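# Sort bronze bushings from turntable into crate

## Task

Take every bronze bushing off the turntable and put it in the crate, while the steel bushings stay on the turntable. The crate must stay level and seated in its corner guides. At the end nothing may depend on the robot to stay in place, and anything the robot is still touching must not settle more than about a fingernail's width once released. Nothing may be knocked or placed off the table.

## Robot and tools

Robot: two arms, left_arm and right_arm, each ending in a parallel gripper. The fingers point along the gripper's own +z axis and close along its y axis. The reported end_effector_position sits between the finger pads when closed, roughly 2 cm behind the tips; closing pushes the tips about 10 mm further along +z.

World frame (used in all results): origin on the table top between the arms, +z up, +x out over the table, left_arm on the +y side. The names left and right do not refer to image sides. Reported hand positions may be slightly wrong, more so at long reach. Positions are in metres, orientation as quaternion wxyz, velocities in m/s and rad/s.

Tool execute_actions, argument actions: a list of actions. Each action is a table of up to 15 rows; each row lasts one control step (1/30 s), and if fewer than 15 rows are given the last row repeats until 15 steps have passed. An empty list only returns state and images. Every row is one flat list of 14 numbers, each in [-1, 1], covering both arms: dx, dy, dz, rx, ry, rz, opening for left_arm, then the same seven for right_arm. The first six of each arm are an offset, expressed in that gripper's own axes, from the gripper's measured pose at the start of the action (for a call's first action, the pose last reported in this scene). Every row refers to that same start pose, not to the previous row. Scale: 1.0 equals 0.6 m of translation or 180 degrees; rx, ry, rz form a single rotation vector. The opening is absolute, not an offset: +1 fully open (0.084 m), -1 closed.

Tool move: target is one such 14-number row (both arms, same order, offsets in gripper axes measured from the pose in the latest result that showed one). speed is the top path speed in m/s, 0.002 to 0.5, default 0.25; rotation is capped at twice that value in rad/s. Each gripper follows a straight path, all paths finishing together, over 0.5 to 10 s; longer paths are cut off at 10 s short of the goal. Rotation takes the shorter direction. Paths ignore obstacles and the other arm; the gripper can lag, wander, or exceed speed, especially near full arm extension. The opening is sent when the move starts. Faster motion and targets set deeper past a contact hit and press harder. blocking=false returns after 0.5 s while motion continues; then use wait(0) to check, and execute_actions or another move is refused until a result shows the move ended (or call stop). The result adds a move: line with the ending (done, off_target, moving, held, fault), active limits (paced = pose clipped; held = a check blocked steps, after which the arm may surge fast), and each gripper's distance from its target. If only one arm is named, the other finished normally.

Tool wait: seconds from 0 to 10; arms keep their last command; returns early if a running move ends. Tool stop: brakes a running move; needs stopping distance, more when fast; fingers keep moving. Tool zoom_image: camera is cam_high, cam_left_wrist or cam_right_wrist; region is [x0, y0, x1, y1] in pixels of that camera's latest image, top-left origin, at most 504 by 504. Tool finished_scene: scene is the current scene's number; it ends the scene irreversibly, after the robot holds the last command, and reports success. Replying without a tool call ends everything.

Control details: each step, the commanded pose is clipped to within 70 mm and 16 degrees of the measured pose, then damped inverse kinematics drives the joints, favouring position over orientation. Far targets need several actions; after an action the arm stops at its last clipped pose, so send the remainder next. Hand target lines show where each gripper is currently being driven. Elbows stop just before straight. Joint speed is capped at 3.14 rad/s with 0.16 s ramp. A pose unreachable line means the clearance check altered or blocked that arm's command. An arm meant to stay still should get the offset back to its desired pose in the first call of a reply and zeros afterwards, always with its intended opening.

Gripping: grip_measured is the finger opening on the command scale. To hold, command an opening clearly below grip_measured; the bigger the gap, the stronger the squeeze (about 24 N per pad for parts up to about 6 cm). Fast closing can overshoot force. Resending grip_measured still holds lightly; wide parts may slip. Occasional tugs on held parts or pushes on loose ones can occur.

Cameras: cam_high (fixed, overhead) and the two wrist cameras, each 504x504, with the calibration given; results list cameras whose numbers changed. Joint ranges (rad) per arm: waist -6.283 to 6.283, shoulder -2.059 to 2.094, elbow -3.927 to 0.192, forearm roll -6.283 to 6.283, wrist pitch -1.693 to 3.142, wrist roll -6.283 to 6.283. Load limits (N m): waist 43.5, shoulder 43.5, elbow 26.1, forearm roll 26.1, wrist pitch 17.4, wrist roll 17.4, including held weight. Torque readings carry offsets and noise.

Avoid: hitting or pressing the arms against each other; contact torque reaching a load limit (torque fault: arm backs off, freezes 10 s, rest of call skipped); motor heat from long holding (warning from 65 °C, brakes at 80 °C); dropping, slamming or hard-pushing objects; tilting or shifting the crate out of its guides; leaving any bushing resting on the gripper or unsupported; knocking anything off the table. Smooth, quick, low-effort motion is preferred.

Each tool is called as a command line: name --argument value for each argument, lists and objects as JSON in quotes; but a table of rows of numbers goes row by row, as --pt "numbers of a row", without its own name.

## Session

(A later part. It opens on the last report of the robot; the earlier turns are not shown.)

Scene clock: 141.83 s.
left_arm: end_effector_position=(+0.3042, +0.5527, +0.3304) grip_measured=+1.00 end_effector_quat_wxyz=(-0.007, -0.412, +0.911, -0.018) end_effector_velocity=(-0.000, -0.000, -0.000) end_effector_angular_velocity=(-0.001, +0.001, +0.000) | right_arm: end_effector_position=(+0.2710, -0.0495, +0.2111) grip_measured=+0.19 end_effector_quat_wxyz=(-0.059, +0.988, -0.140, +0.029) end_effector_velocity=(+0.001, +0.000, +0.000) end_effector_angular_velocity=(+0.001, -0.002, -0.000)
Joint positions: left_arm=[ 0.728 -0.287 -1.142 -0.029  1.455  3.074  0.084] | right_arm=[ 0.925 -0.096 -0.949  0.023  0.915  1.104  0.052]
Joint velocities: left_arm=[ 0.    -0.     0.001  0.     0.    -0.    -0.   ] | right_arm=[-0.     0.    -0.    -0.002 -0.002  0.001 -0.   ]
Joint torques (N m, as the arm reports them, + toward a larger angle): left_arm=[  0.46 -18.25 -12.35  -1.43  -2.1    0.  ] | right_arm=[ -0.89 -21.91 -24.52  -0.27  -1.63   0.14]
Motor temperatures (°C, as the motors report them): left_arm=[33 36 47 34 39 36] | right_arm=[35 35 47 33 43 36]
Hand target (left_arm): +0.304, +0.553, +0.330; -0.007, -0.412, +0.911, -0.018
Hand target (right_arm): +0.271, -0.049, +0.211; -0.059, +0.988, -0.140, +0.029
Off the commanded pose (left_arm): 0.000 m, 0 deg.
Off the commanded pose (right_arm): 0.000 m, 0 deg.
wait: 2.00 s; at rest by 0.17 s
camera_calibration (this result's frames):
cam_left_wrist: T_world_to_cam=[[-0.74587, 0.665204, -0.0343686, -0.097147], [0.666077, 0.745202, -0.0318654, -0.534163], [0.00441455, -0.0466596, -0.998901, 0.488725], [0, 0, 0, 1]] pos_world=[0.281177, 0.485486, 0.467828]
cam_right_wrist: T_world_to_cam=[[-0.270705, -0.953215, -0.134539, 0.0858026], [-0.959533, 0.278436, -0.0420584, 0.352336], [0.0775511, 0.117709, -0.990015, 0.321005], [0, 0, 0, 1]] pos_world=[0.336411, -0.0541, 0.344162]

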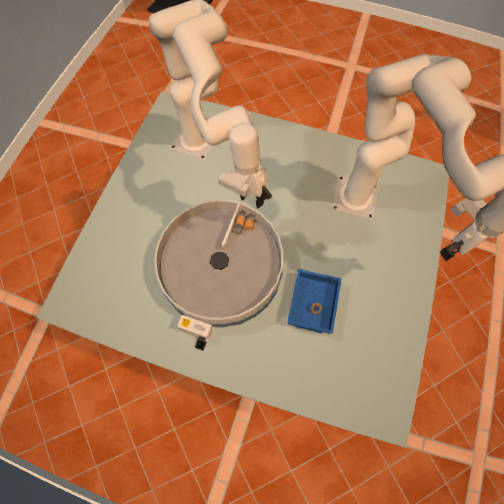

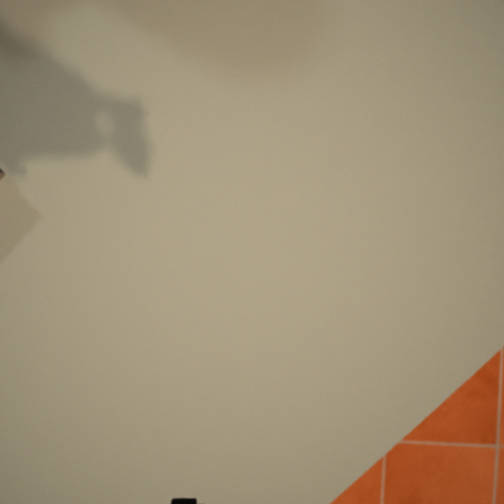

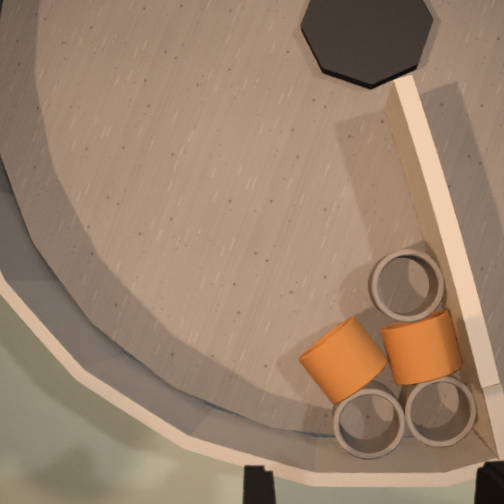

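move --target '[0,0,0,0,0,0,1,0.03,0.022,0.11,0,0,-0.19,0.1]'

move --target '[0,0,0,0,0,0,1,0,0,0.085,0,0,0,0.1]' --speed 0.06

move --target '[0,0,0,0,0,0,1,0,0,0,0,0,0,-1]'

move --target '[0,0,0,0,0,0,1,0,0,-0.25,0,0,0,-1]'

Scene clock: 149.53 s.
left_arm: end_effector_position=(+0.3042, +0.5527, +0.3304) grip_measured=+1.00 end_effector_quat_wxyz=(-0.007, -0.412, +0.911, -0.018) end_effector_velocity=(-0.000, +0.000, -0.000) end_effector_angular_velocity=(-0.000, -0.000, +0.000) | right_arm: end_effector_position=(+0.2895, -0.0598, +0.1451) grip_measured=+0.09 end_effector_quat_wxyz=(-0.048, +0.985, +0.157, +0.045) end_effector_velocity=(-0.000, -0.000, -0.002) end_effector_angular_velocity=(+0.001, +0.003, +0.006)
Joint positions: left_arm=[ 0.728 -0.287 -1.142 -0.029  1.455  3.074  0.084] | right_arm=[ 0.88   0.012 -0.867  0.036  0.725  0.451  0.048]
Joint velocities: left_arm=[ 0.  0.  0. -0. -0. -0. -0.] | right_arm=[-0.002  0.003  0.002  0.005 -0.003 -0.011  0.   ]
Joint torques (N m, as the arm reports them, + toward a larger angle): left_arm=[  0.71 -18.81 -12.62  -1.66  -1.89   0.01] | right_arm=[ -0.76 -23.49 -22.96  -0.29  -1.81   0.3 ]
Motor temperatures (°C, as the motors report them): left_arm=[33 36 47 34 39 36] | right_arm=[35 35 47 33 42 36]
Hand target (left_arm): +0.304, +0.553, +0.330; -0.007, -0.412, +0.911, -0.018
Hand target (right_arm): +0.289, -0.060, +0.145; -0.048, +0.985, +0.157, +0.045
Off the commanded pose (left_arm): 0.000 m, 0 deg.
Off the commanded pose (right_arm): 0.000 m, 0 deg.
move: done
camera_calibration (this result's frames):
cam_left_wrist: T_world_to_cam=[[-0.74587, 0.665204, -0.0343686, -0.097147], [0.666077, 0.745202, -0.0318652, -0.534163], [0.00441471, -0.0466594, -0.998901, 0.488725], [0, 0, 0, 1]] pos_world=[0.281177, 0.485486, 0.467828]
cam_right_wrist: T_world_to_cam=[[0.315167, -0.944757, -0.0900241, -0.103499], [-0.946269, -0.305592, -0.105773, 0.340628], [0.0724193, 0.118523, -0.990307, 0.257028], [0, 0, 0, 1]] pos_world=[0.336332, -0.0241516, 0.281249]

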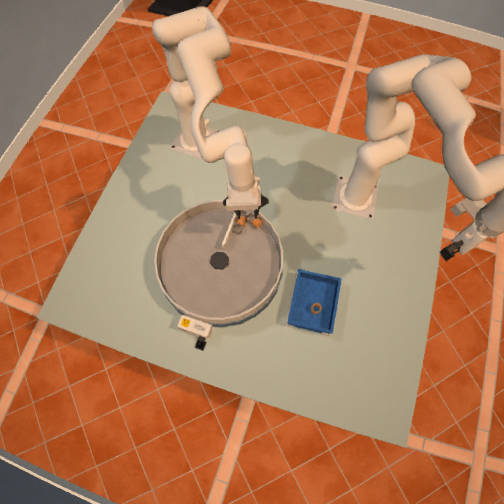

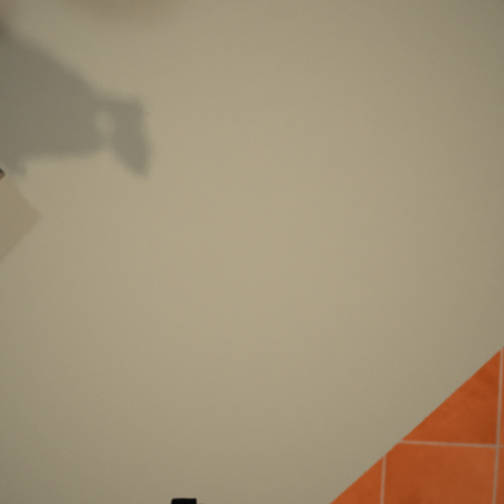

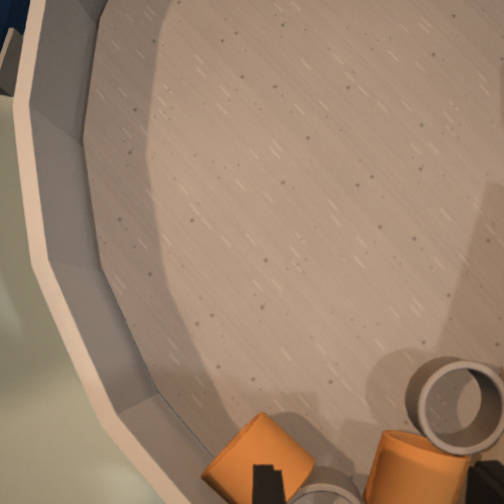

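Scene clock: 150.77 s.
left_arm: end_effector_position=(+0.3042, +0.5527, +0.3304) grip_measured=+1.00 end_effector_quat_wxyz=(-0.007, -0.412, +0.911, -0.018) end_effector_velocity=(-0.000, -0.000, -0.001) end_effector_angular_velocity=(-0.001, +0.001, -0.002) | right_arm: end_effector_position=(+0.2982, -0.0484, +0.1050) grip_measured=+0.09 end_effector_quat_wxyz=(-0.056, +0.984, +0.157, +0.055) end_effector_velocity=(-0.001, -0.006, -0.009) end_effector_angular_velocity=(-0.017, +0.019, -0.009)
Joint positions: left_arm=[ 0.728 -0.287 -1.142 -0.029  1.455  3.074  0.084] | right_arm=[ 0.886  0.119 -0.856  0.043  0.583  0.446  0.048]
Joint velocities: left_arm=[-0.001  0.     0.001 -0.     0.     0.001  0.   ] | right_arm=[-0.007  0.015  0.     0.002  0.01   0.001  0.   ]
Joint torques (N m, as the arm reports them, + toward a larger angle): left_arm=[  0.21 -19.04 -12.19  -1.28  -2.22  -0.04] | right_arm=[-4.15 -0.54  3.05 -0.79  2.18  0.09]
Motor temperatures (°C, as the motors report them): left_arm=[33 36 47 34 39 36] | right_arm=[35 35 47 33 42 36]
Hand target (left_arm): +0.304, +0.553, +0.330; -0.007, -0.412, +0.911, -0.018
Hand target (right_arm): +0.293, -0.054, +0.095; -0.048, +0.985, +0.157, +0.045
Off the commanded pose (left_arm): 0.000 m, 0 deg.
Off the commanded pose (right_arm): 0.013 m, 1 deg.
move: off_target (right_arm)
camera_calibration (this result's frames):
cam_left_wrist: T_world_to_cam=[[-0.74587, 0.665204, -0.0343685, -0.0971471], [0.666077, 0.745202, -0.0318653, -0.534163], [0.0044145, -0.0466594, -0.998901, 0.488725], [0, 0, 0, 1]] pos_world=[0.281177, 0.485486, 0.467828]
cam_right_wrist: T_world_to_cam=[[0.317699, -0.942751, -0.101434, -0.0985157], [-0.943961, -0.304372, -0.127653, 0.349855], [0.0894717, 0.136305, -0.986618, 0.210709], [0, 0, 0, 1]] pos_world=[0.342696, -0.0151102, 0.242557]

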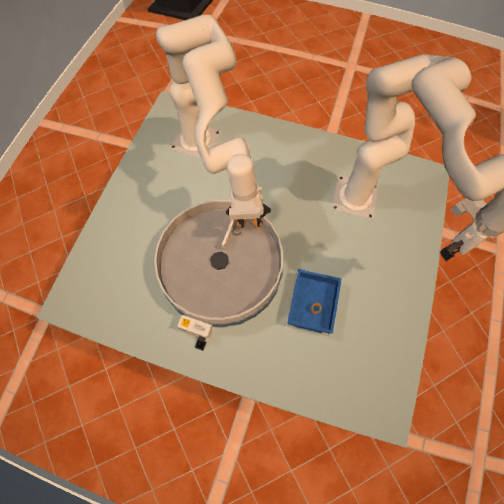

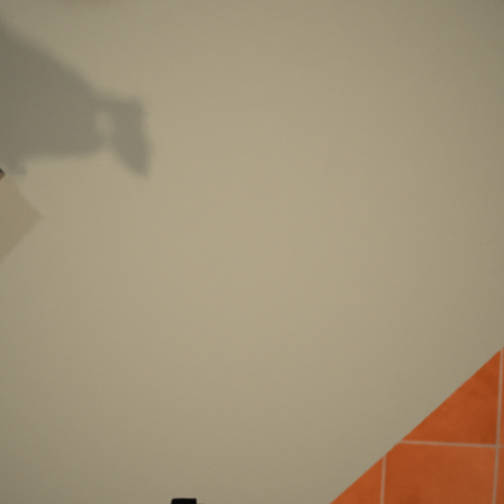

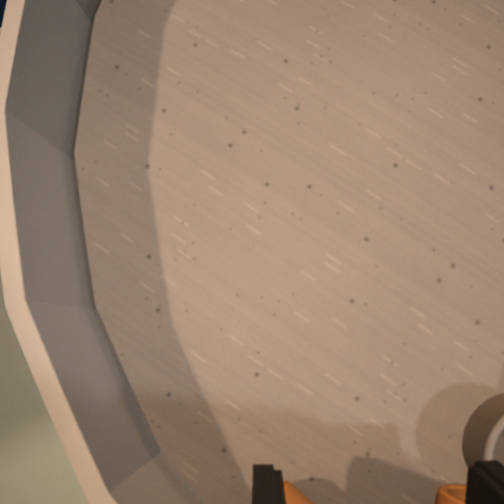

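Scene clock: 151.27 s.
left_arm: end_effector_position=(+0.3042, +0.5527, +0.3304) grip_measured=+1.00 end_effector_quat_wxyz=(-0.007, -0.412, +0.911, -0.018) end_effector_velocity=(-0.000, +0.000, -0.000) end_effector_angular_velocity=(+0.000, +0.001, +0.001) | right_arm: end_effector_position=(+0.2959, -0.0509, +0.1011) grip_measured=-1.00 end_effector_quat_wxyz=(-0.052, +0.985, +0.157, +0.051) end_effector_velocity=(+0.004, +0.007, +0.008) end_effector_angular_velocity=(+0.018, -0.016, +0.002)
Joint positions: left_arm=[ 0.728 -0.287 -1.142 -0.029  1.455  3.074  0.084] | right_arm=[ 0.885  0.122 -0.851  0.042  0.585  0.446  0.   ]
Joint velocities: left_arm=[ 0.001  0.     0.     0.    -0.    -0.001 -0.   ] | right_arm=[ 0.003 -0.005 -0.011  0.002 -0.008  0.     0.   ]
Joint torques (N m, as the arm reports them, + toward a larger angle): left_arm=[ -0.15 -19.17 -12.2   -1.33  -2.19  -0.06] | right_arm=[ -0.64 -24.81 -21.89  -0.28  -1.58   0.3 ]
Motor temperatures (°C, as the motors report them): left_arm=[33 36 47 34 39 36] | right_arm=[35 35 47 33 42 36]
Hand target (left_arm): +0.304, +0.553, +0.330; -0.007, -0.412, +0.911, -0.018
Hand target (right_arm): +0.298, -0.048, +0.105; -0.056, +0.984, +0.157, +0.055
Off the commanded pose (left_arm): 0.000 m, 0 deg.
Off the commanded pose (right_arm): 0.005 m, 1 deg.
move: off_target (right_arm)
camera_calibration (this result's frames):
cam_left_wrist: T_world_to_cam=[[-0.74587, 0.665204, -0.0343684, -0.0971472], [0.666077, 0.745202, -0.0318653, -0.534163], [0.00441442, -0.0466594, -0.998901, 0.488725], [0, 0, 0, 1]] pos_world=[0.281177, 0.485486, 0.467828]
cam_right_wrist: T_world_to_cam=[[0.316966, -0.943529, -0.0963648, -0.100908], [-0.9449, -0.305384, -0.117915, 0.345635], [0.0818275, 0.12843, -0.988337, 0.209379], [0, 0, 0, 1]] pos_world=[0.341442, -0.0165486, 0.237968]

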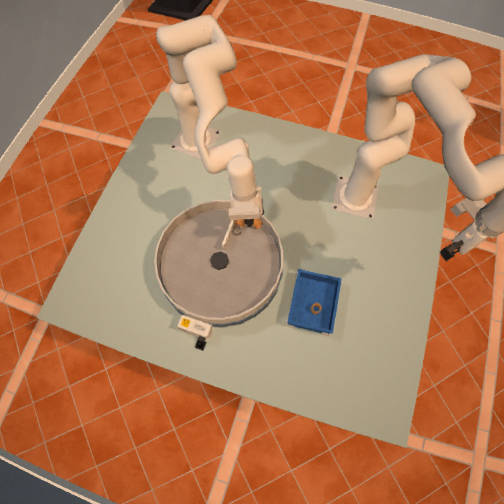

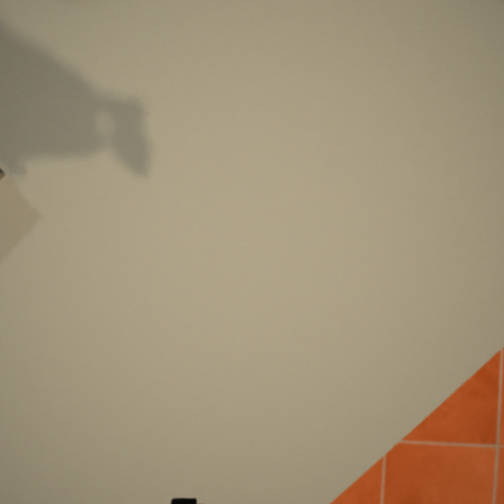

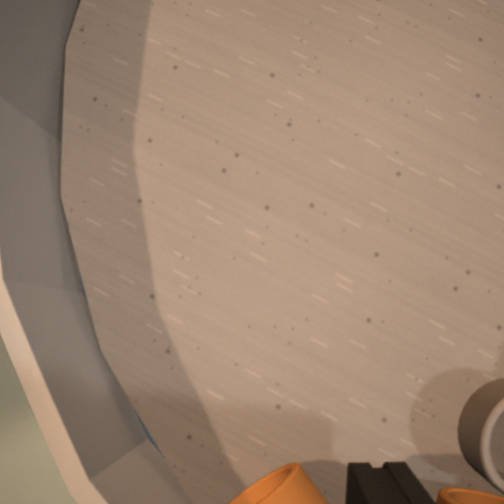

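Scene clock: 152.37 s.
left_arm: end_effector_position=(+0.3042, +0.5527, +0.3304) grip_measured=+1.00 end_effector_quat_wxyz=(-0.007, -0.412, +0.911, -0.018) end_effector_velocity=(+0.000, -0.001, -0.001) end_effector_angular_velocity=(-0.002, +0.000, -0.003) | right_arm: end_effector_position=(+0.2835, -0.0688, +0.2482) grip_measured=-1.00 end_effector_quat_wxyz=(-0.052, +0.985, +0.157, +0.050) end_effector_velocity=(+0.001, +0.001, +0.007) end_effector_angular_velocity=(+0.006, -0.005, -0.001)
Joint positions: left_arm=[ 0.728 -0.287 -1.142 -0.029  1.455  3.074  0.084] | right_arm=[ 0.873 -0.156 -0.992  0.03   1.006  0.454  0.   ]
Joint velocities: left_arm=[-0.002  0.     0.002 -0.001  0.     0.001  0.   ] | right_arm=[-0.    -0.005 -0.011  0.     0.008  0.001  0.   ]
Joint torques (N m, as the arm reports them, + toward a larger angle): left_arm=[  0.07 -18.32 -12.05  -1.23  -1.9    0.12] | right_arm=[ -0.62 -20.74 -24.68  -0.2   -1.69   0.16]
Motor temperatures (°C, as the motors report them): left_arm=[33 36 47 34 39 36] | right_arm=[35 35 47 33 42 36]
Hand target (left_arm): +0.304, +0.553, +0.330; -0.007, -0.412, +0.911, -0.018
Hand target (right_arm): +0.284, -0.069, +0.249; -0.052, +0.985, +0.157, +0.051
Off the commanded pose (left_arm): 0.000 m, 0 deg.
Off the commanded pose (right_arm): 0.001 m, 0 deg.
move: done
camera_calibration (this result's frames):
cam_left_wrist: T_world_to_cam=[[-0.74587, 0.665204, -0.0343684, -0.0971471], [0.666077, 0.745202, -0.0318653, -0.534163], [0.00441447, -0.0466594, -0.998901, 0.488725], [0, 0, 0, 1]] pos_world=[0.281177, 0.485486, 0.467828]
cam_right_wrist: T_world_to_cam=[[0.316648, -0.943729, -0.0954431, -0.0998075], [-0.945107, -0.305343, -0.116354, 0.345466], [0.0806638, 0.127047, -0.988611, 0.358409], [0, 0, 0, 1]] pos_world=[0.329195, -0.0342405, 0.384997]

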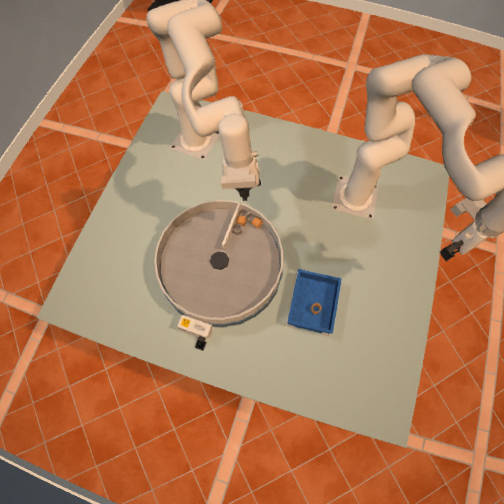

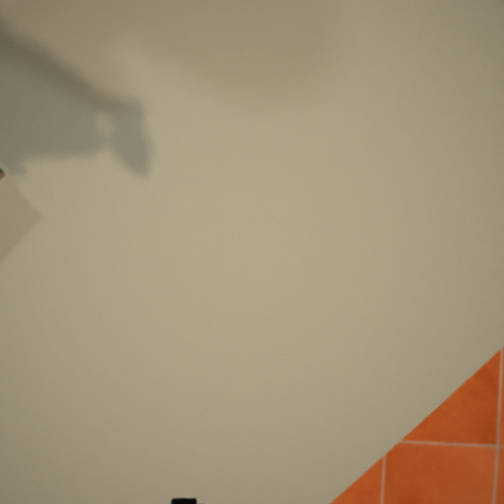

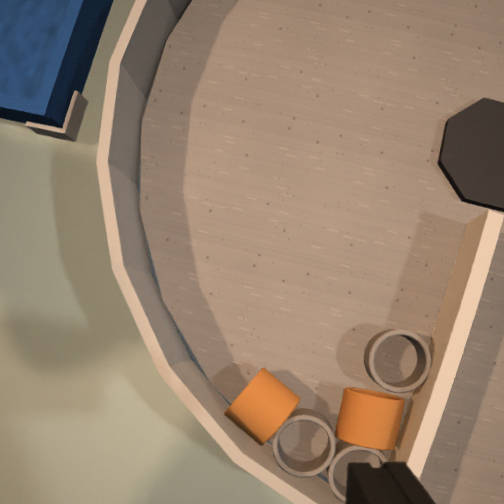

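move --target '[0,0,0,0,0,0,1,-0.035,0.05,0.17,0,0,0.08,-0.1]'

move --target '[0,0,0,0,0,0,1,0,0,0.08,0,0,0,-0.1]' --speed 0.05

move --target '[0,0,0,0,0,0,1,0,0,0,0,0,0,-1]'

move --target '[0,0,0,0,0,0,1,0,0,-0.25,0,0,0,-1]'

Scene clock: 161.07 s.
left_arm: end_effector_position=(+0.3042, +0.5527, +0.3304) grip_measured=+1.00 end_effector_quat_wxyz=(-0.007, -0.412, +0.911, -0.018) end_effector_velocity=(+0.000, +0.000, +0.000) end_effector_angular_velocity=(+0.001, +0.000, -0.001) | right_arm: end_effector_position=(+0.2815, -0.0914, +0.1431) grip_measured=-0.11 end_effector_quat_wxyz=(-0.058, +0.997, +0.033, +0.044) end_effector_velocity=(-0.001, -0.001, -0.005) end_effector_angular_velocity=(-0.004, +0.002, -0.004)
Joint positions: left_arm=[ 0.728 -0.287 -1.142 -0.029  1.455  3.074  0.084] | right_arm=[ 0.842 -0.081 -0.75   0.047  0.689  0.653  0.039]
Joint velocities: left_arm=[-0.     0.    -0.001  0.001 -0.     0.001 -0.   ] | right_arm=[-0.     0.006  0.006 -0.002 -0.009  0.005 -0.   ]
Joint torques (N m, as the arm reports them, + toward a larger angle): left_arm=[ -0.07 -18.76 -12.42  -1.25  -1.9    0.23] | right_arm=[ -0.57 -20.98 -22.63  -0.32  -1.6    0.11]
Motor temperatures (°C, as the motors report them): left_arm=[33 36 47 34 39 36] | right_arm=[35 34 48 33 42 36]
Hand target (left_arm): +0.304, +0.553, +0.330; -0.007, -0.412, +0.911, -0.018
Hand target (right_arm): +0.281, -0.092, +0.142; -0.058, +0.997, +0.033, +0.043
Off the commanded pose (left_arm): 0.000 m, 0 deg.
Off the commanded pose (right_arm): 0.001 m, 0 deg.
move: done
camera_calibration (this result's frames):
cam_left_wrist: T_world_to_cam=[[-0.74587, 0.665204, -0.0343685, -0.0971471], [0.666077, 0.745202, -0.0318654, -0.534163], [0.00441447, -0.0466595, -0.998901, 0.488725], [0, 0, 0, 1]] pos_world=[0.281177, 0.485486, 0.467828]
cam_right_wrist: T_world_to_cam=[[0.0723883, -0.989877, -0.122084, -0.0622029], [-0.99385, -0.0613052, -0.0922195, 0.357035], [0.0838016, 0.128008, -0.988226, 0.256662], [0, 0, 0, 1]] pos_world=[0.337833, -0.0725399, 0.278972]

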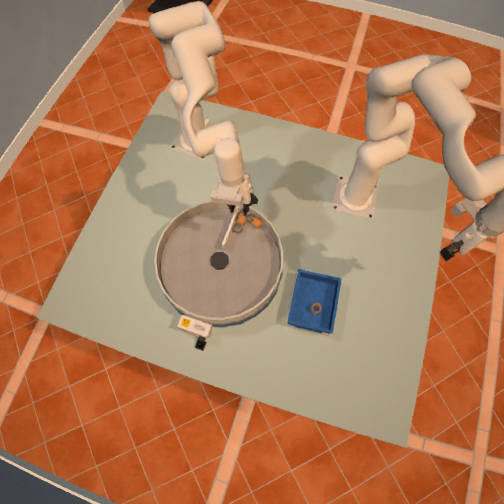

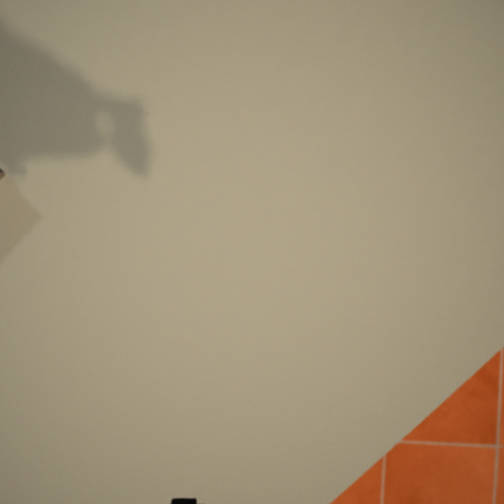

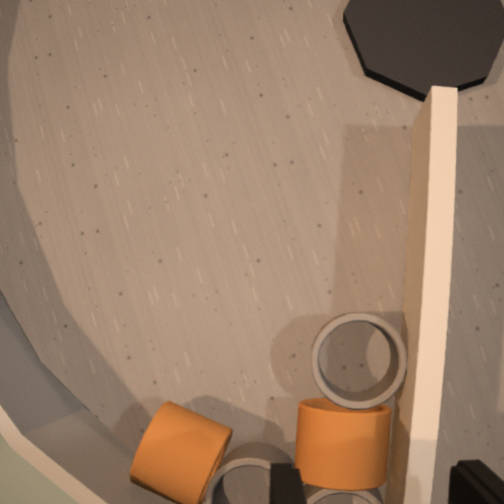

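Scene clock: 162.40 s.
left_arm: end_effector_position=(+0.3042, +0.5527, +0.3304) grip_measured=+1.00 end_effector_quat_wxyz=(-0.007, -0.412, +0.911, -0.018) end_effector_velocity=(+0.000, -0.001, -0.001) end_effector_angular_velocity=(-0.002, +0.000, -0.001) | right_arm: end_effector_position=(+0.2931, -0.0773, +0.1112) grip_measured=-0.12 end_effector_quat_wxyz=(-0.070, +0.995, +0.034, +0.057) end_effector_velocity=(+0.003, -0.001, -0.000) end_effector_angular_velocity=(+0.002, -0.002, -0.005)
Joint positions: left_arm=[ 0.728 -0.287 -1.142 -0.029  1.455  3.074  0.084] | right_arm=[ 0.849  0.023 -0.748  0.056  0.548  0.647  0.039]
Joint velocities: left_arm=[-0.001 -0.     0.002 -0.001 -0.    -0.    -0.   ] | right_arm=[-0.006  0.004 -0.003  0.    -0.004 -0.001 -0.   ]
Joint torques (N m, as the arm reports them, + toward a larger angle): left_arm=[  0.35 -19.15 -12.1   -1.32  -1.9    0.23] | right_arm=[-9.44  7.16  7.73 -1.86  2.88  0.01]
Motor temperatures (°C, as the motors report them): left_arm=[33 36 47 34 39 36] | right_arm=[35 34 47 33 42 36]
Hand target (left_arm): +0.304, +0.553, +0.330; -0.007, -0.412, +0.911, -0.018
Hand target (right_arm): +0.285, -0.086, +0.096; -0.058, +0.997, +0.033, +0.044
Off the commanded pose (left_arm): 0.000 m, 0 deg.
Off the commanded pose (right_arm): 0.019 m, 2 deg.
move: off_target (right_arm)
camera_calibration (this result's frames):
cam_left_wrist: T_world_to_cam=[[-0.74587, 0.665204, -0.0343685, -0.0971471], [0.666077, 0.745202, -0.0318654, -0.534163], [0.0044145, -0.0466595, -0.998901, 0.488725], [0, 0, 0, 1]] pos_world=[0.281177, 0.485486, 0.467828]
cam_right_wrist: T_world_to_cam=[[0.077101, -0.986466, -0.144706, -0.0515584], [-0.991061, -0.0599801, -0.119162, 0.368761], [0.10887, 0.152601, -0.982273, 0.216267], [0, 0, 0, 1]] pos_world=[0.345895, -0.0617448, 0.248915]

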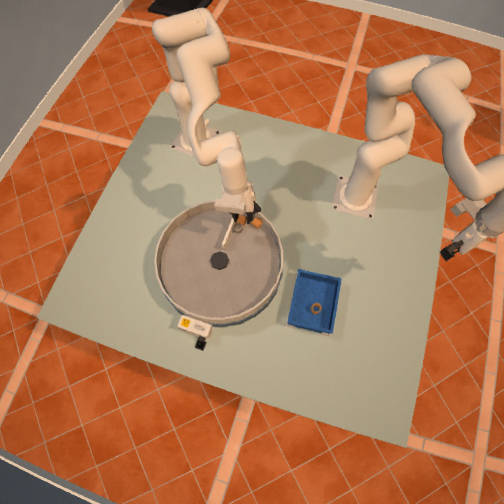

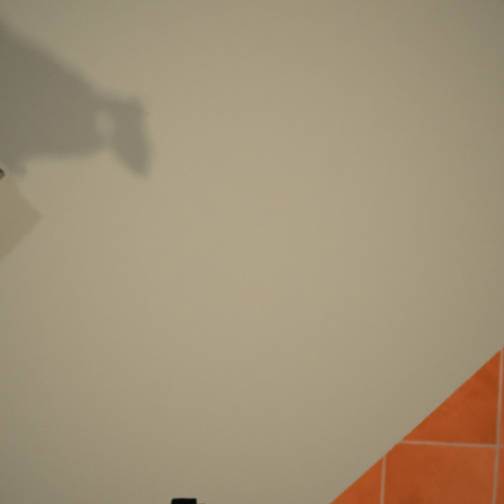

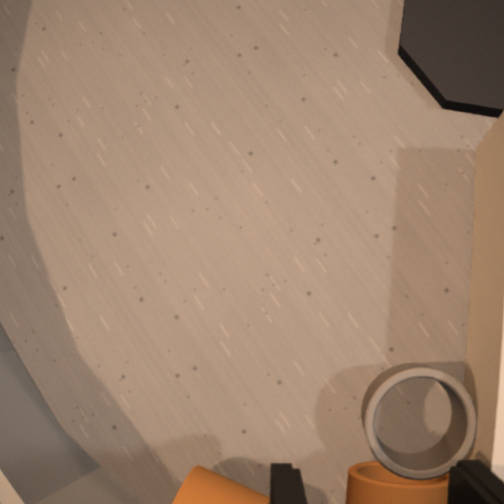

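Scene clock: 162.93 s.
left_arm: end_effector_position=(+0.3042, +0.5527, +0.3304) grip_measured=+1.00 end_effector_quat_wxyz=(-0.007, -0.412, +0.911, -0.018) end_effector_velocity=(-0.000, +0.001, +0.000) end_effector_angular_velocity=(+0.001, -0.001, +0.002) | right_arm: end_effector_position=(+0.2913, -0.0790, +0.1082) grip_measured=-1.00 end_effector_quat_wxyz=(-0.067, +0.996, +0.034, +0.054) end_effector_velocity=(+0.002, +0.004, +0.004) end_effector_angular_velocity=(+0.009, -0.008, +0.002)
Joint positions: left_arm=[ 0.728 -0.287 -1.142 -0.029  1.455  3.074  0.084] | right_arm=[ 0.849  0.026 -0.744  0.056  0.549  0.647  0.   ]
Joint velocities: left_arm=[ 0.002  0.    -0.001 -0.    -0.    -0.001  0.   ] | right_arm=[ 0.003 -0.003 -0.006  0.001 -0.002  0.     0.   ]
Joint torques (N m, as the arm reports them, + toward a larger angle): left_arm=[ -0.31 -18.55 -12.53  -1.01  -1.9    0.06] | right_arm=[ -0.67 -22.46 -21.47  -0.31  -1.68   0.32]
Motor temperatures (°C, as the motors report them): left_arm=[33 36 47 34 39 36] | right_arm=[35 34 47 33 42 36]
Hand target (left_arm): +0.304, +0.553, +0.330; -0.007, -0.412, +0.911, -0.018
Hand target (right_arm): +0.293, -0.077, +0.111; -0.070, +0.995, +0.034, +0.057
Off the commanded pose (left_arm): 0.000 m, 0 deg.
Off the commanded pose (right_arm): 0.004 m, 0 deg.
move: off_target (right_arm)
camera_calibration (this result's frames):
cam_left_wrist: T_world_to_cam=[[-0.74587, 0.665205, -0.0343685, -0.0971471], [0.666077, 0.745202, -0.0318653, -0.534163], [0.00441448, -0.0466594, -0.998901, 0.488725], [0, 0, 0, 1]] pos_world=[0.281177, 0.485486, 0.467828]
cam_right_wrist: T_world_to_cam=[[0.0762315, -0.987256, -0.139696, -0.053887], [-0.991759, -0.0606068, -0.11288, 0.365989], [0.102975, 0.147149, -0.983739, 0.215209], [0, 0, 0, 1]] pos_world=[0.344919, -0.0626868, 0.245495]

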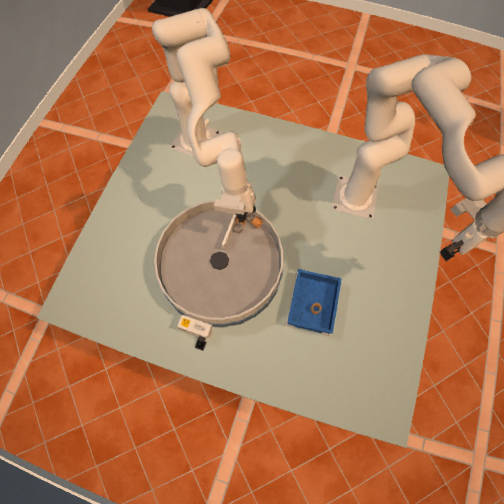

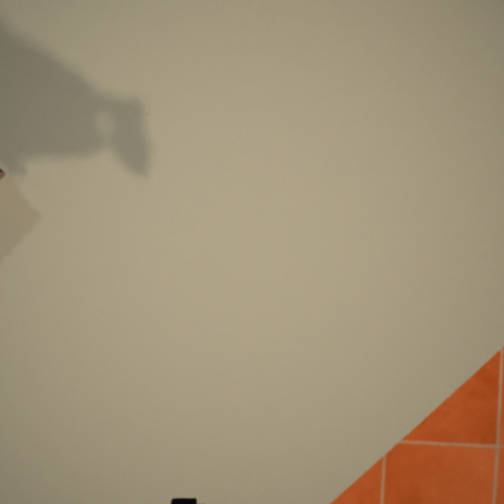

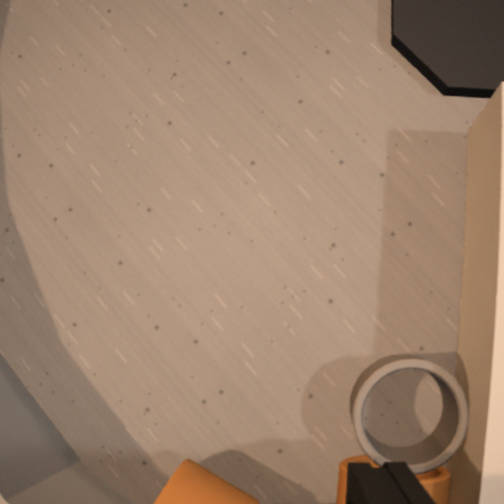

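Scene clock: 164.07 s.
left_arm: end_effector_position=(+0.3042, +0.5527, +0.3304) grip_measured=+1.00 end_effector_quat_wxyz=(-0.007, -0.412, +0.911, -0.018) end_effector_velocity=(-0.000, -0.000, -0.001) end_effector_angular_velocity=(-0.001, +0.001, -0.001) | right_arm: end_effector_position=(+0.2761, -0.0996, +0.2549) grip_measured=-1.00 end_effector_quat_wxyz=(-0.067, +0.996, +0.033, +0.053) end_effector_velocity=(+0.001, +0.001, +0.007) end_effector_angular_velocity=(+0.008, -0.006, -0.001)
Joint positions: left_arm=[ 0.728 -0.287 -1.142 -0.029  1.455  3.074  0.084] | right_arm=[ 0.832 -0.273 -0.888  0.038  0.994  0.658  0.   ]
Joint velocities: left_arm=[-0.001  0.     0.002  0.    -0.     0.     0.   ] | right_arm=[-0.    -0.008 -0.009  0.001  0.007  0.     0.   ]
Joint torques (N m, as the arm reports them, + toward a larger angle): left_arm=[  0.39 -18.83 -12.36  -1.3   -2.12   0.04] | right_arm=[ -0.54 -17.89 -25.06  -0.45  -1.77   0.12]
Motor temperatures (°C, as the motors report them): left_arm=[33 36 47 34 39 36] | right_arm=[35 34 47 33 42 36]
Hand target (left_arm): +0.304, +0.553, +0.330; -0.007, -0.412, +0.911, -0.018
Hand target (right_arm): +0.276, -0.099, +0.256; -0.067, +0.996, +0.033, +0.054
Off the commanded pose (left_arm): 0.000 m, 0 deg.
Off the commanded pose (right_arm): 0.001 m, 0 deg.
move: done
camera_calibration (this result's frames):
cam_left_wrist: T_world_to_cam=[[-0.74587, 0.665205, -0.0343684, -0.0971472], [0.666077, 0.745202, -0.0318654, -0.534163], [0.00441442, -0.0466594, -0.998901, 0.488725], [0, 0, 0, 1]] pos_world=[0.281177, 0.485486, 0.467828]
cam_right_wrist: T_world_to_cam=[[0.0758725, -0.987426, -0.138681, -0.0527487], [-0.991886, -0.0605131, -0.111801, 0.366028], [0.102003, 0.146038, -0.984006, 0.364367], [0, 0, 0, 1]] pos_world=[0.329894, -0.0831475, 0.392146]

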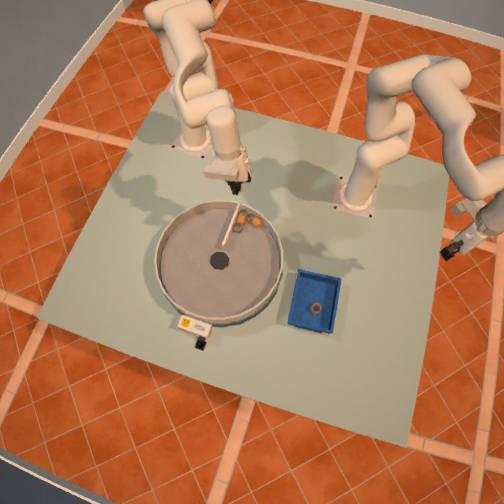

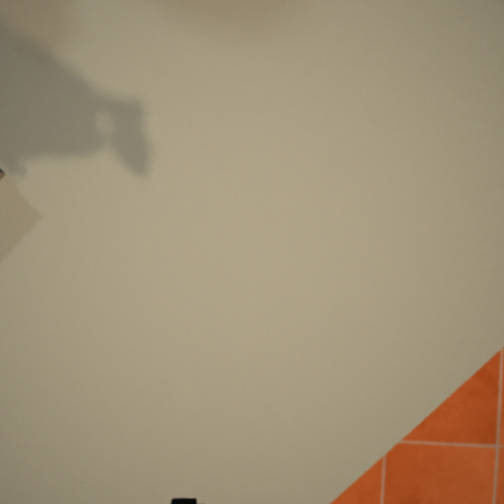

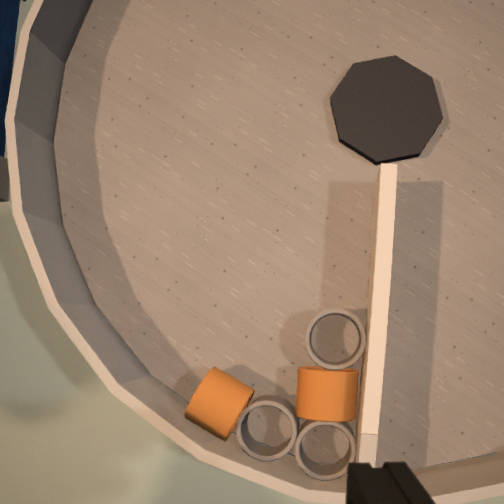

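move --target '[0,0,0,0,0,0,1,-0.023,-0.078,0.18,0,0,0.14,0]'

move --target '[0,0,0,0,0,0,1,0,0,0.085,0,0,0,0]' --speed 0.06

move --target '[0,0,0,0,0,0,1,0,0,0,0,0,0,-1]'

move --target '[0,0,0,0,0,0,1,0,0,-0.25,0,0,0,-1]'

Scene clock: 178.03 s.
left_arm: end_effector_position=(+0.3042, +0.5527, +0.3304) grip_measured=+1.00 end_effector_quat_wxyz=(-0.007, -0.412, +0.911, -0.018) end_effector_velocity=(-0.000, +0.000, +0.000) end_effector_angular_velocity=(-0.000, +0.000, +0.000) | right_arm: end_effector_position=(+0.2698, -0.0395, +0.1536) grip_measured=-0.01 end_effector_quat_wxyz=(-0.077, +0.979, -0.184, +0.037) end_effector_velocity=(-0.001, -0.000, -0.003) end_effector_angular_velocity=(-0.006, +0.000, -0.002)
Joint positions: left_arm=[ 0.728 -0.287 -1.142 -0.029  1.455  3.074  0.084] | right_arm=[ 0.944 -0.021 -0.841  0.021  0.691  1.212  0.044]
Joint velocities: left_arm=[ 0.  0. -0.  0.  0. -0. -0.] | right_arm=[ 0.002  0.005  0.002 -0.007 -0.003  0.008 -0.   ]
Joint torques (N m, as the arm reports them, + toward a larger angle): left_arm=[  0.53 -18.91 -12.31  -1.34  -2.19   0.12] | right_arm=[ -0.55 -22.55 -23.33  -0.32  -1.56   0.3 ]
Motor temperatures (°C, as the motors report them): left_arm=[33 36 47 34 39 36] | right_arm=[35 34 48 33 42 36]
Hand target (left_arm): +0.304, +0.553, +0.330; -0.007, -0.412, +0.911, -0.018
Hand target (right_arm): +0.270, -0.040, +0.153; -0.077, +0.979, -0.184, +0.037
Off the commanded pose (left_arm): 0.000 m, 0 deg.
Off the commanded pose (right_arm): 0.001 m, 0 deg.
move: done
camera_calibration (this result's frames):
cam_left_wrist: T_world_to_cam=[[-0.74587, 0.665205, -0.0343683, -0.0971474], [0.666077, 0.745202, -0.0318654, -0.534163], [0.00441433, -0.0466594, -0.998901, 0.488725], [0, 0, 0, 1]] pos_world=[0.281177, 0.485486, 0.467828]
cam_right_wrist: T_world_to_cam=[[-0.353067, -0.919188, -0.174461, 0.116919], [-0.929548, 0.365803, -0.0461389, 0.341956], [0.106229, 0.14588, -0.983582, 0.255389], [0, 0, 0, 1]] pos_world=[0.332015, -0.0548738, 0.287371]

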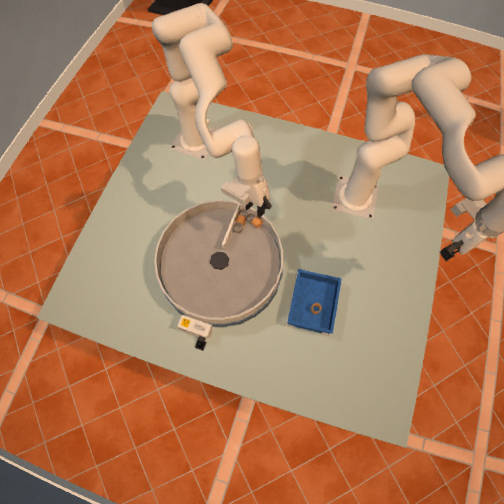

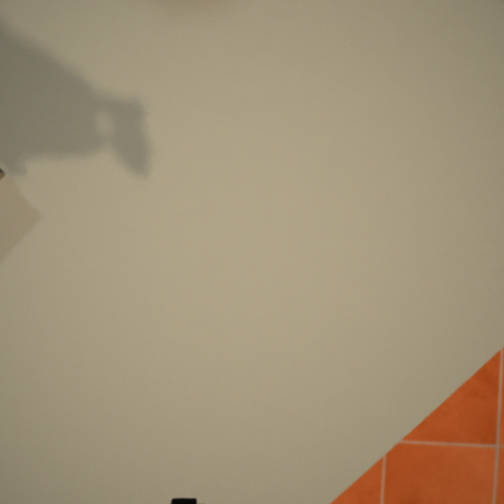

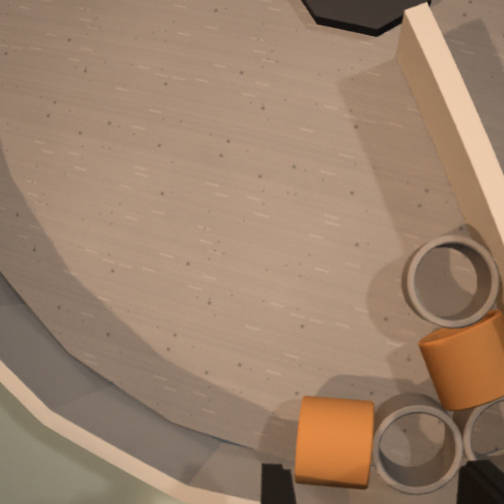

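Scene clock: 179.30 s.
left_arm: end_effector_position=(+0.3042, +0.5527, +0.3304) grip_measured=+1.00 end_effector_quat_wxyz=(-0.007, -0.412, +0.911, -0.018) end_effector_velocity=(+0.000, +0.000, +0.001) end_effector_angular_velocity=(+0.001, -0.002, +0.001) | right_arm: end_effector_position=(+0.2763, -0.0331, +0.1044) grip_measured=-0.01 end_effector_quat_wxyz=(-0.078, +0.979, -0.186, +0.038) end_effector_velocity=(-0.001, +0.001, -0.001) end_effector_angular_velocity=(-0.000, +0.001, +0.003)
Joint positions: left_arm=[ 0.728 -0.287 -1.142 -0.029  1.455  3.074  0.084] | right_arm=[ 0.943  0.102 -0.824  0.025  0.549  1.209  0.043]
Joint velocities: left_arm=[ 0.    -0.    -0.001 -0.001 -0.001 -0.     0.   ] | right_arm=[ 0.003  0.003 -0.001  0.001 -0.001 -0.001 -0.   ]
Joint torques (N m, as the arm reports them, + toward a larger angle): left_arm=[  0.2  -18.57 -12.68  -1.25  -2.13  -0.05] | right_arm=[ 12.17 -19.57 -15.18   1.32   0.36  -0.23]
Motor temperatures (°C, as the motors report them): left_arm=[33 36 47 34 39 36] | right_arm=[35 34 48 33 42 36]
Hand target (left_arm): +0.304, +0.553, +0.330; -0.007, -0.412, +0.911, -0.018
Hand target (right_arm): +0.275, -0.033, +0.103; -0.077, +0.979, -0.184, +0.037
Off the commanded pose (left_arm): 0.000 m, 0 deg.
Off the commanded pose (right_arm): 0.002 m, 0 deg.
move: done
camera_calibration (this result's frames):
cam_left_wrist: T_world_to_cam=[[-0.74587, 0.665205, -0.0343683, -0.0971474], [0.666077, 0.745202, -0.0318653, -0.534163], [0.00441435, -0.0466593, -0.998901, 0.488725], [0, 0, 0, 1]] pos_world=[0.281177, 0.485486, 0.467828]
cam_right_wrist: T_world_to_cam=[[-0.355525, -0.917873, -0.176382, 0.117495], [-0.928388, 0.368629, -0.0469966, 0.343292], [0.108156, 0.147042, -0.983199, 0.204748], [0, 0, 0, 1]] pos_world=[0.338335, -0.0488084, 0.238165]

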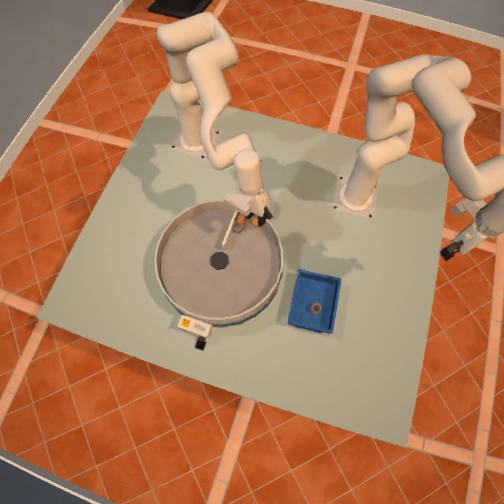

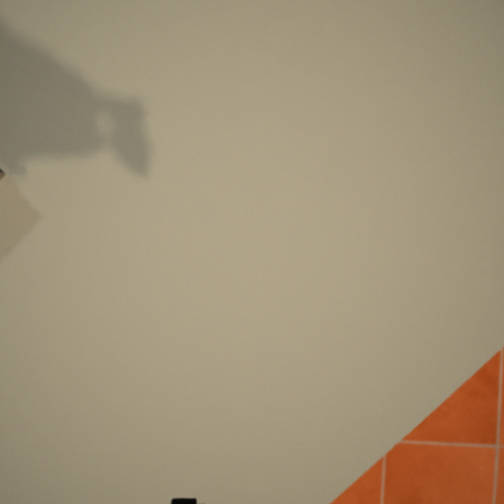

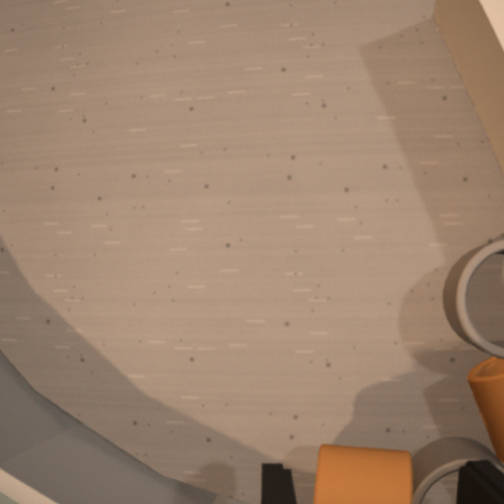

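Scene clock: 179.80 s.
left_arm: end_effector_position=(+0.3042, +0.5527, +0.3304) grip_measured=+1.00 end_effector_quat_wxyz=(-0.007, -0.412, +0.911, -0.018) end_effector_velocity=(+0.000, -0.001, -0.000) end_effector_angular_velocity=(-0.001, +0.001, -0.002) | right_arm: end_effector_position=(+0.2752, -0.0324, +0.1046) grip_measured=-1.00 end_effector_quat_wxyz=(-0.078, +0.979, -0.184, +0.038) end_effector_velocity=(+0.005, -0.002, +0.000) end_effector_angular_velocity=(+0.002, -0.004, -0.010)
Joint positions: left_arm=[ 0.728 -0.287 -1.142 -0.029  1.455  3.074  0.084] | right_arm=[ 0.946  0.101 -0.824  0.025  0.55   1.209  0.   ]
Joint velocities: left_arm=[-0.001 -0.     0.001 -0.     0.     0.    -0.   ] | right_arm=[-0.01   0.002 -0.002 -0.003 -0.004  0.003  0.   ]
Joint torques (N m, as the arm reports them, + toward a larger angle): left_arm=[  0.19 -18.71 -12.22  -1.47  -2.02   0.15] | right_arm=[ -0.74 -16.98 -15.33  -0.25  -0.7    0.14]
Motor temperatures (°C, as the motors report them): left_arm=[33 36 47 34 39 36] | right_arm=[35 34 48 33 42 36]
Hand target (left_arm): +0.304, +0.553, +0.330; -0.007, -0.412, +0.911, -0.018
Hand target (right_arm): +0.276, -0.033, +0.104; -0.078, +0.979, -0.186, +0.038
Off the commanded pose (left_arm): 0.000 m, 0 deg.
Off the commanded pose (right_arm): 0.001 m, 0 deg.
move: done
camera_calibration (this result's frames):
cam_left_wrist: T_world_to_cam=[[-0.74587, 0.665205, -0.0343682, -0.0971475], [0.666077, 0.745202, -0.0318654, -0.534163], [0.00441424, -0.0466593, -0.998901, 0.488725], [0, 0, 0, 1]] pos_world=[0.281177, 0.485486, 0.467828]
cam_right_wrist: T_world_to_cam=[[-0.353284, -0.918776, -0.176184, 0.117114], [-0.929333, 0.366286, -0.0466371, 0.342159], [0.107383, 0.147257, -0.983252, 0.2052], [0, 0, 0, 1]] pos_world=[0.337319, -0.0479441, 0.238354]

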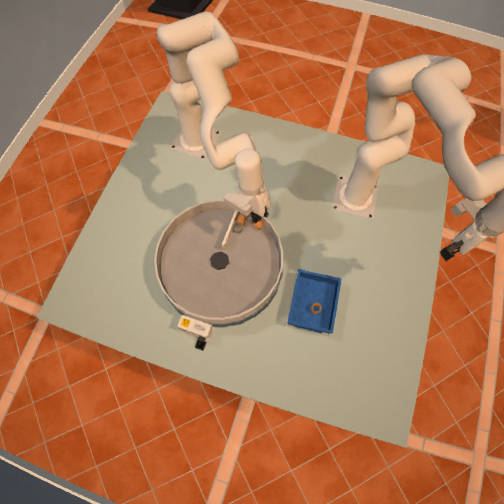

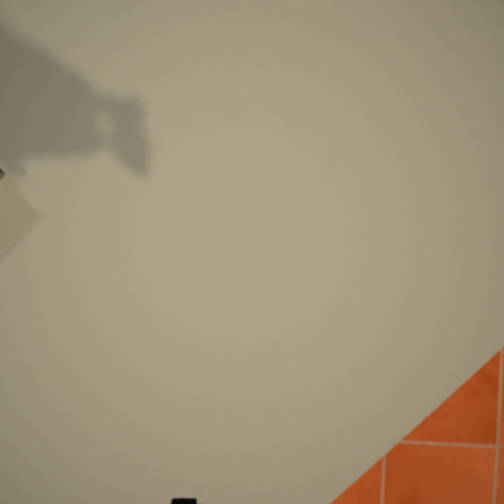

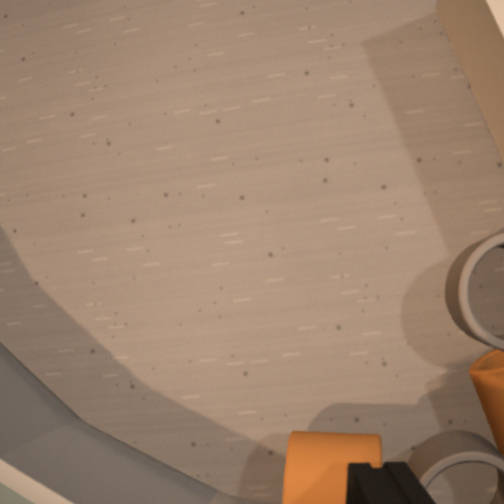

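Scene clock: 180.90 s.
left_arm: end_effector_position=(+0.3042, +0.5527, +0.3304) grip_measured=+1.00 end_effector_quat_wxyz=(-0.007, -0.412, +0.911, -0.018) end_effector_velocity=(+0.000, -0.000, +0.001) end_effector_angular_velocity=(+0.001, -0.001, -0.001) | right_arm: end_effector_position=(+0.2599, -0.0532, +0.2510) grip_measured=-1.00 end_effector_quat_wxyz=(-0.077, +0.979, -0.185, +0.037) end_effector_velocity=(+0.001, +0.001, +0.007) end_effector_angular_velocity=(+0.008, -0.004, -0.002)
Joint positions: left_arm=[ 0.728 -0.287 -1.142 -0.029  1.455  3.074  0.084] | right_arm=[ 0.939 -0.195 -0.951  0.017  0.975  1.214  0.   ]
Joint velocities: left_arm=[-0.001 -0.    -0.001 -0.     0.001  0.    -0.   ] | right_arm=[-0.    -0.007 -0.01   0.002  0.008  0.001  0.   ]
Joint torques (N m, as the arm reports them, + toward a larger angle): left_arm=[ -0.03 -18.6  -12.72  -0.99  -2.05   0.08] | right_arm=[ -0.56 -19.27 -24.82  -0.32  -1.96   0.19]
Motor temperatures (°C, as the motors report them): left_arm=[33 36 47 34 39 36] | right_arm=[35 34 48 33 42 36]
Hand target (left_arm): +0.304, +0.553, +0.330; -0.007, -0.412, +0.911, -0.018
Hand target (right_arm): +0.260, -0.053, +0.252; -0.078, +0.979, -0.185, +0.038
Off the commanded pose (left_arm): 0.000 m, 0 deg.
Off the commanded pose (right_arm): 0.001 m, 0 deg.
move: done
camera_calibration (this result's frames):
cam_left_wrist: T_world_to_cam=[[-0.74587, 0.665205, -0.0343681, -0.0971474], [0.666077, 0.745202, -0.0318653, -0.534163], [0.00441423, -0.0466592, -0.998901, 0.488725], [0, 0, 0, 1]] pos_world=[0.281177, 0.485486, 0.467828]
cam_right_wrist: T_world_to_cam=[[-0.35368, -0.918959, -0.174427, 0.118023], [-0.929305, 0.366419, -0.0461395, 0.342297], [0.106314, 0.145777, -0.983589, 0.354189], [0, 0, 0, 1]] pos_world=[0.322186, -0.0685987, 0.384756]

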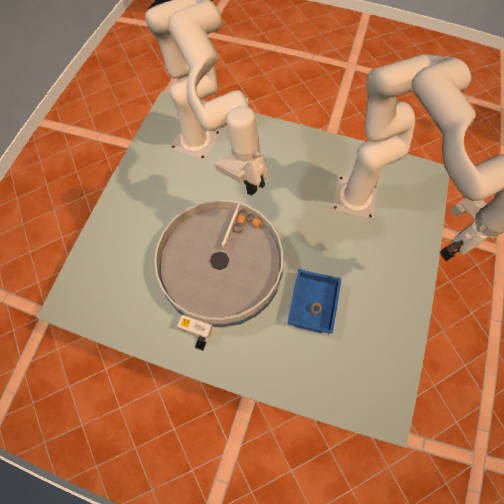

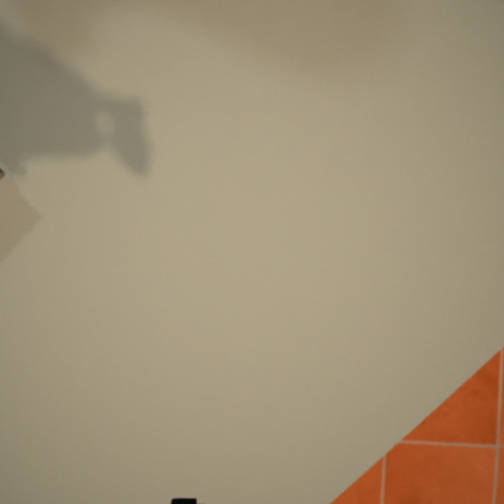

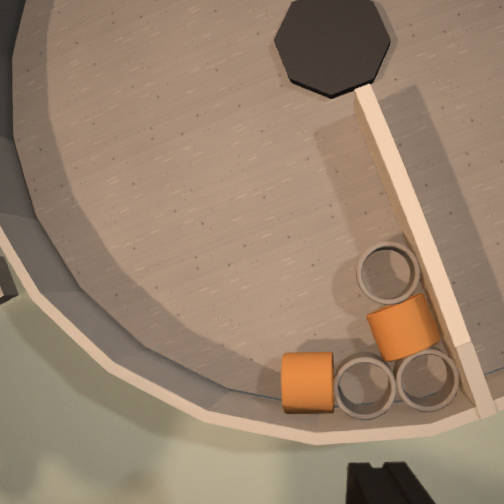

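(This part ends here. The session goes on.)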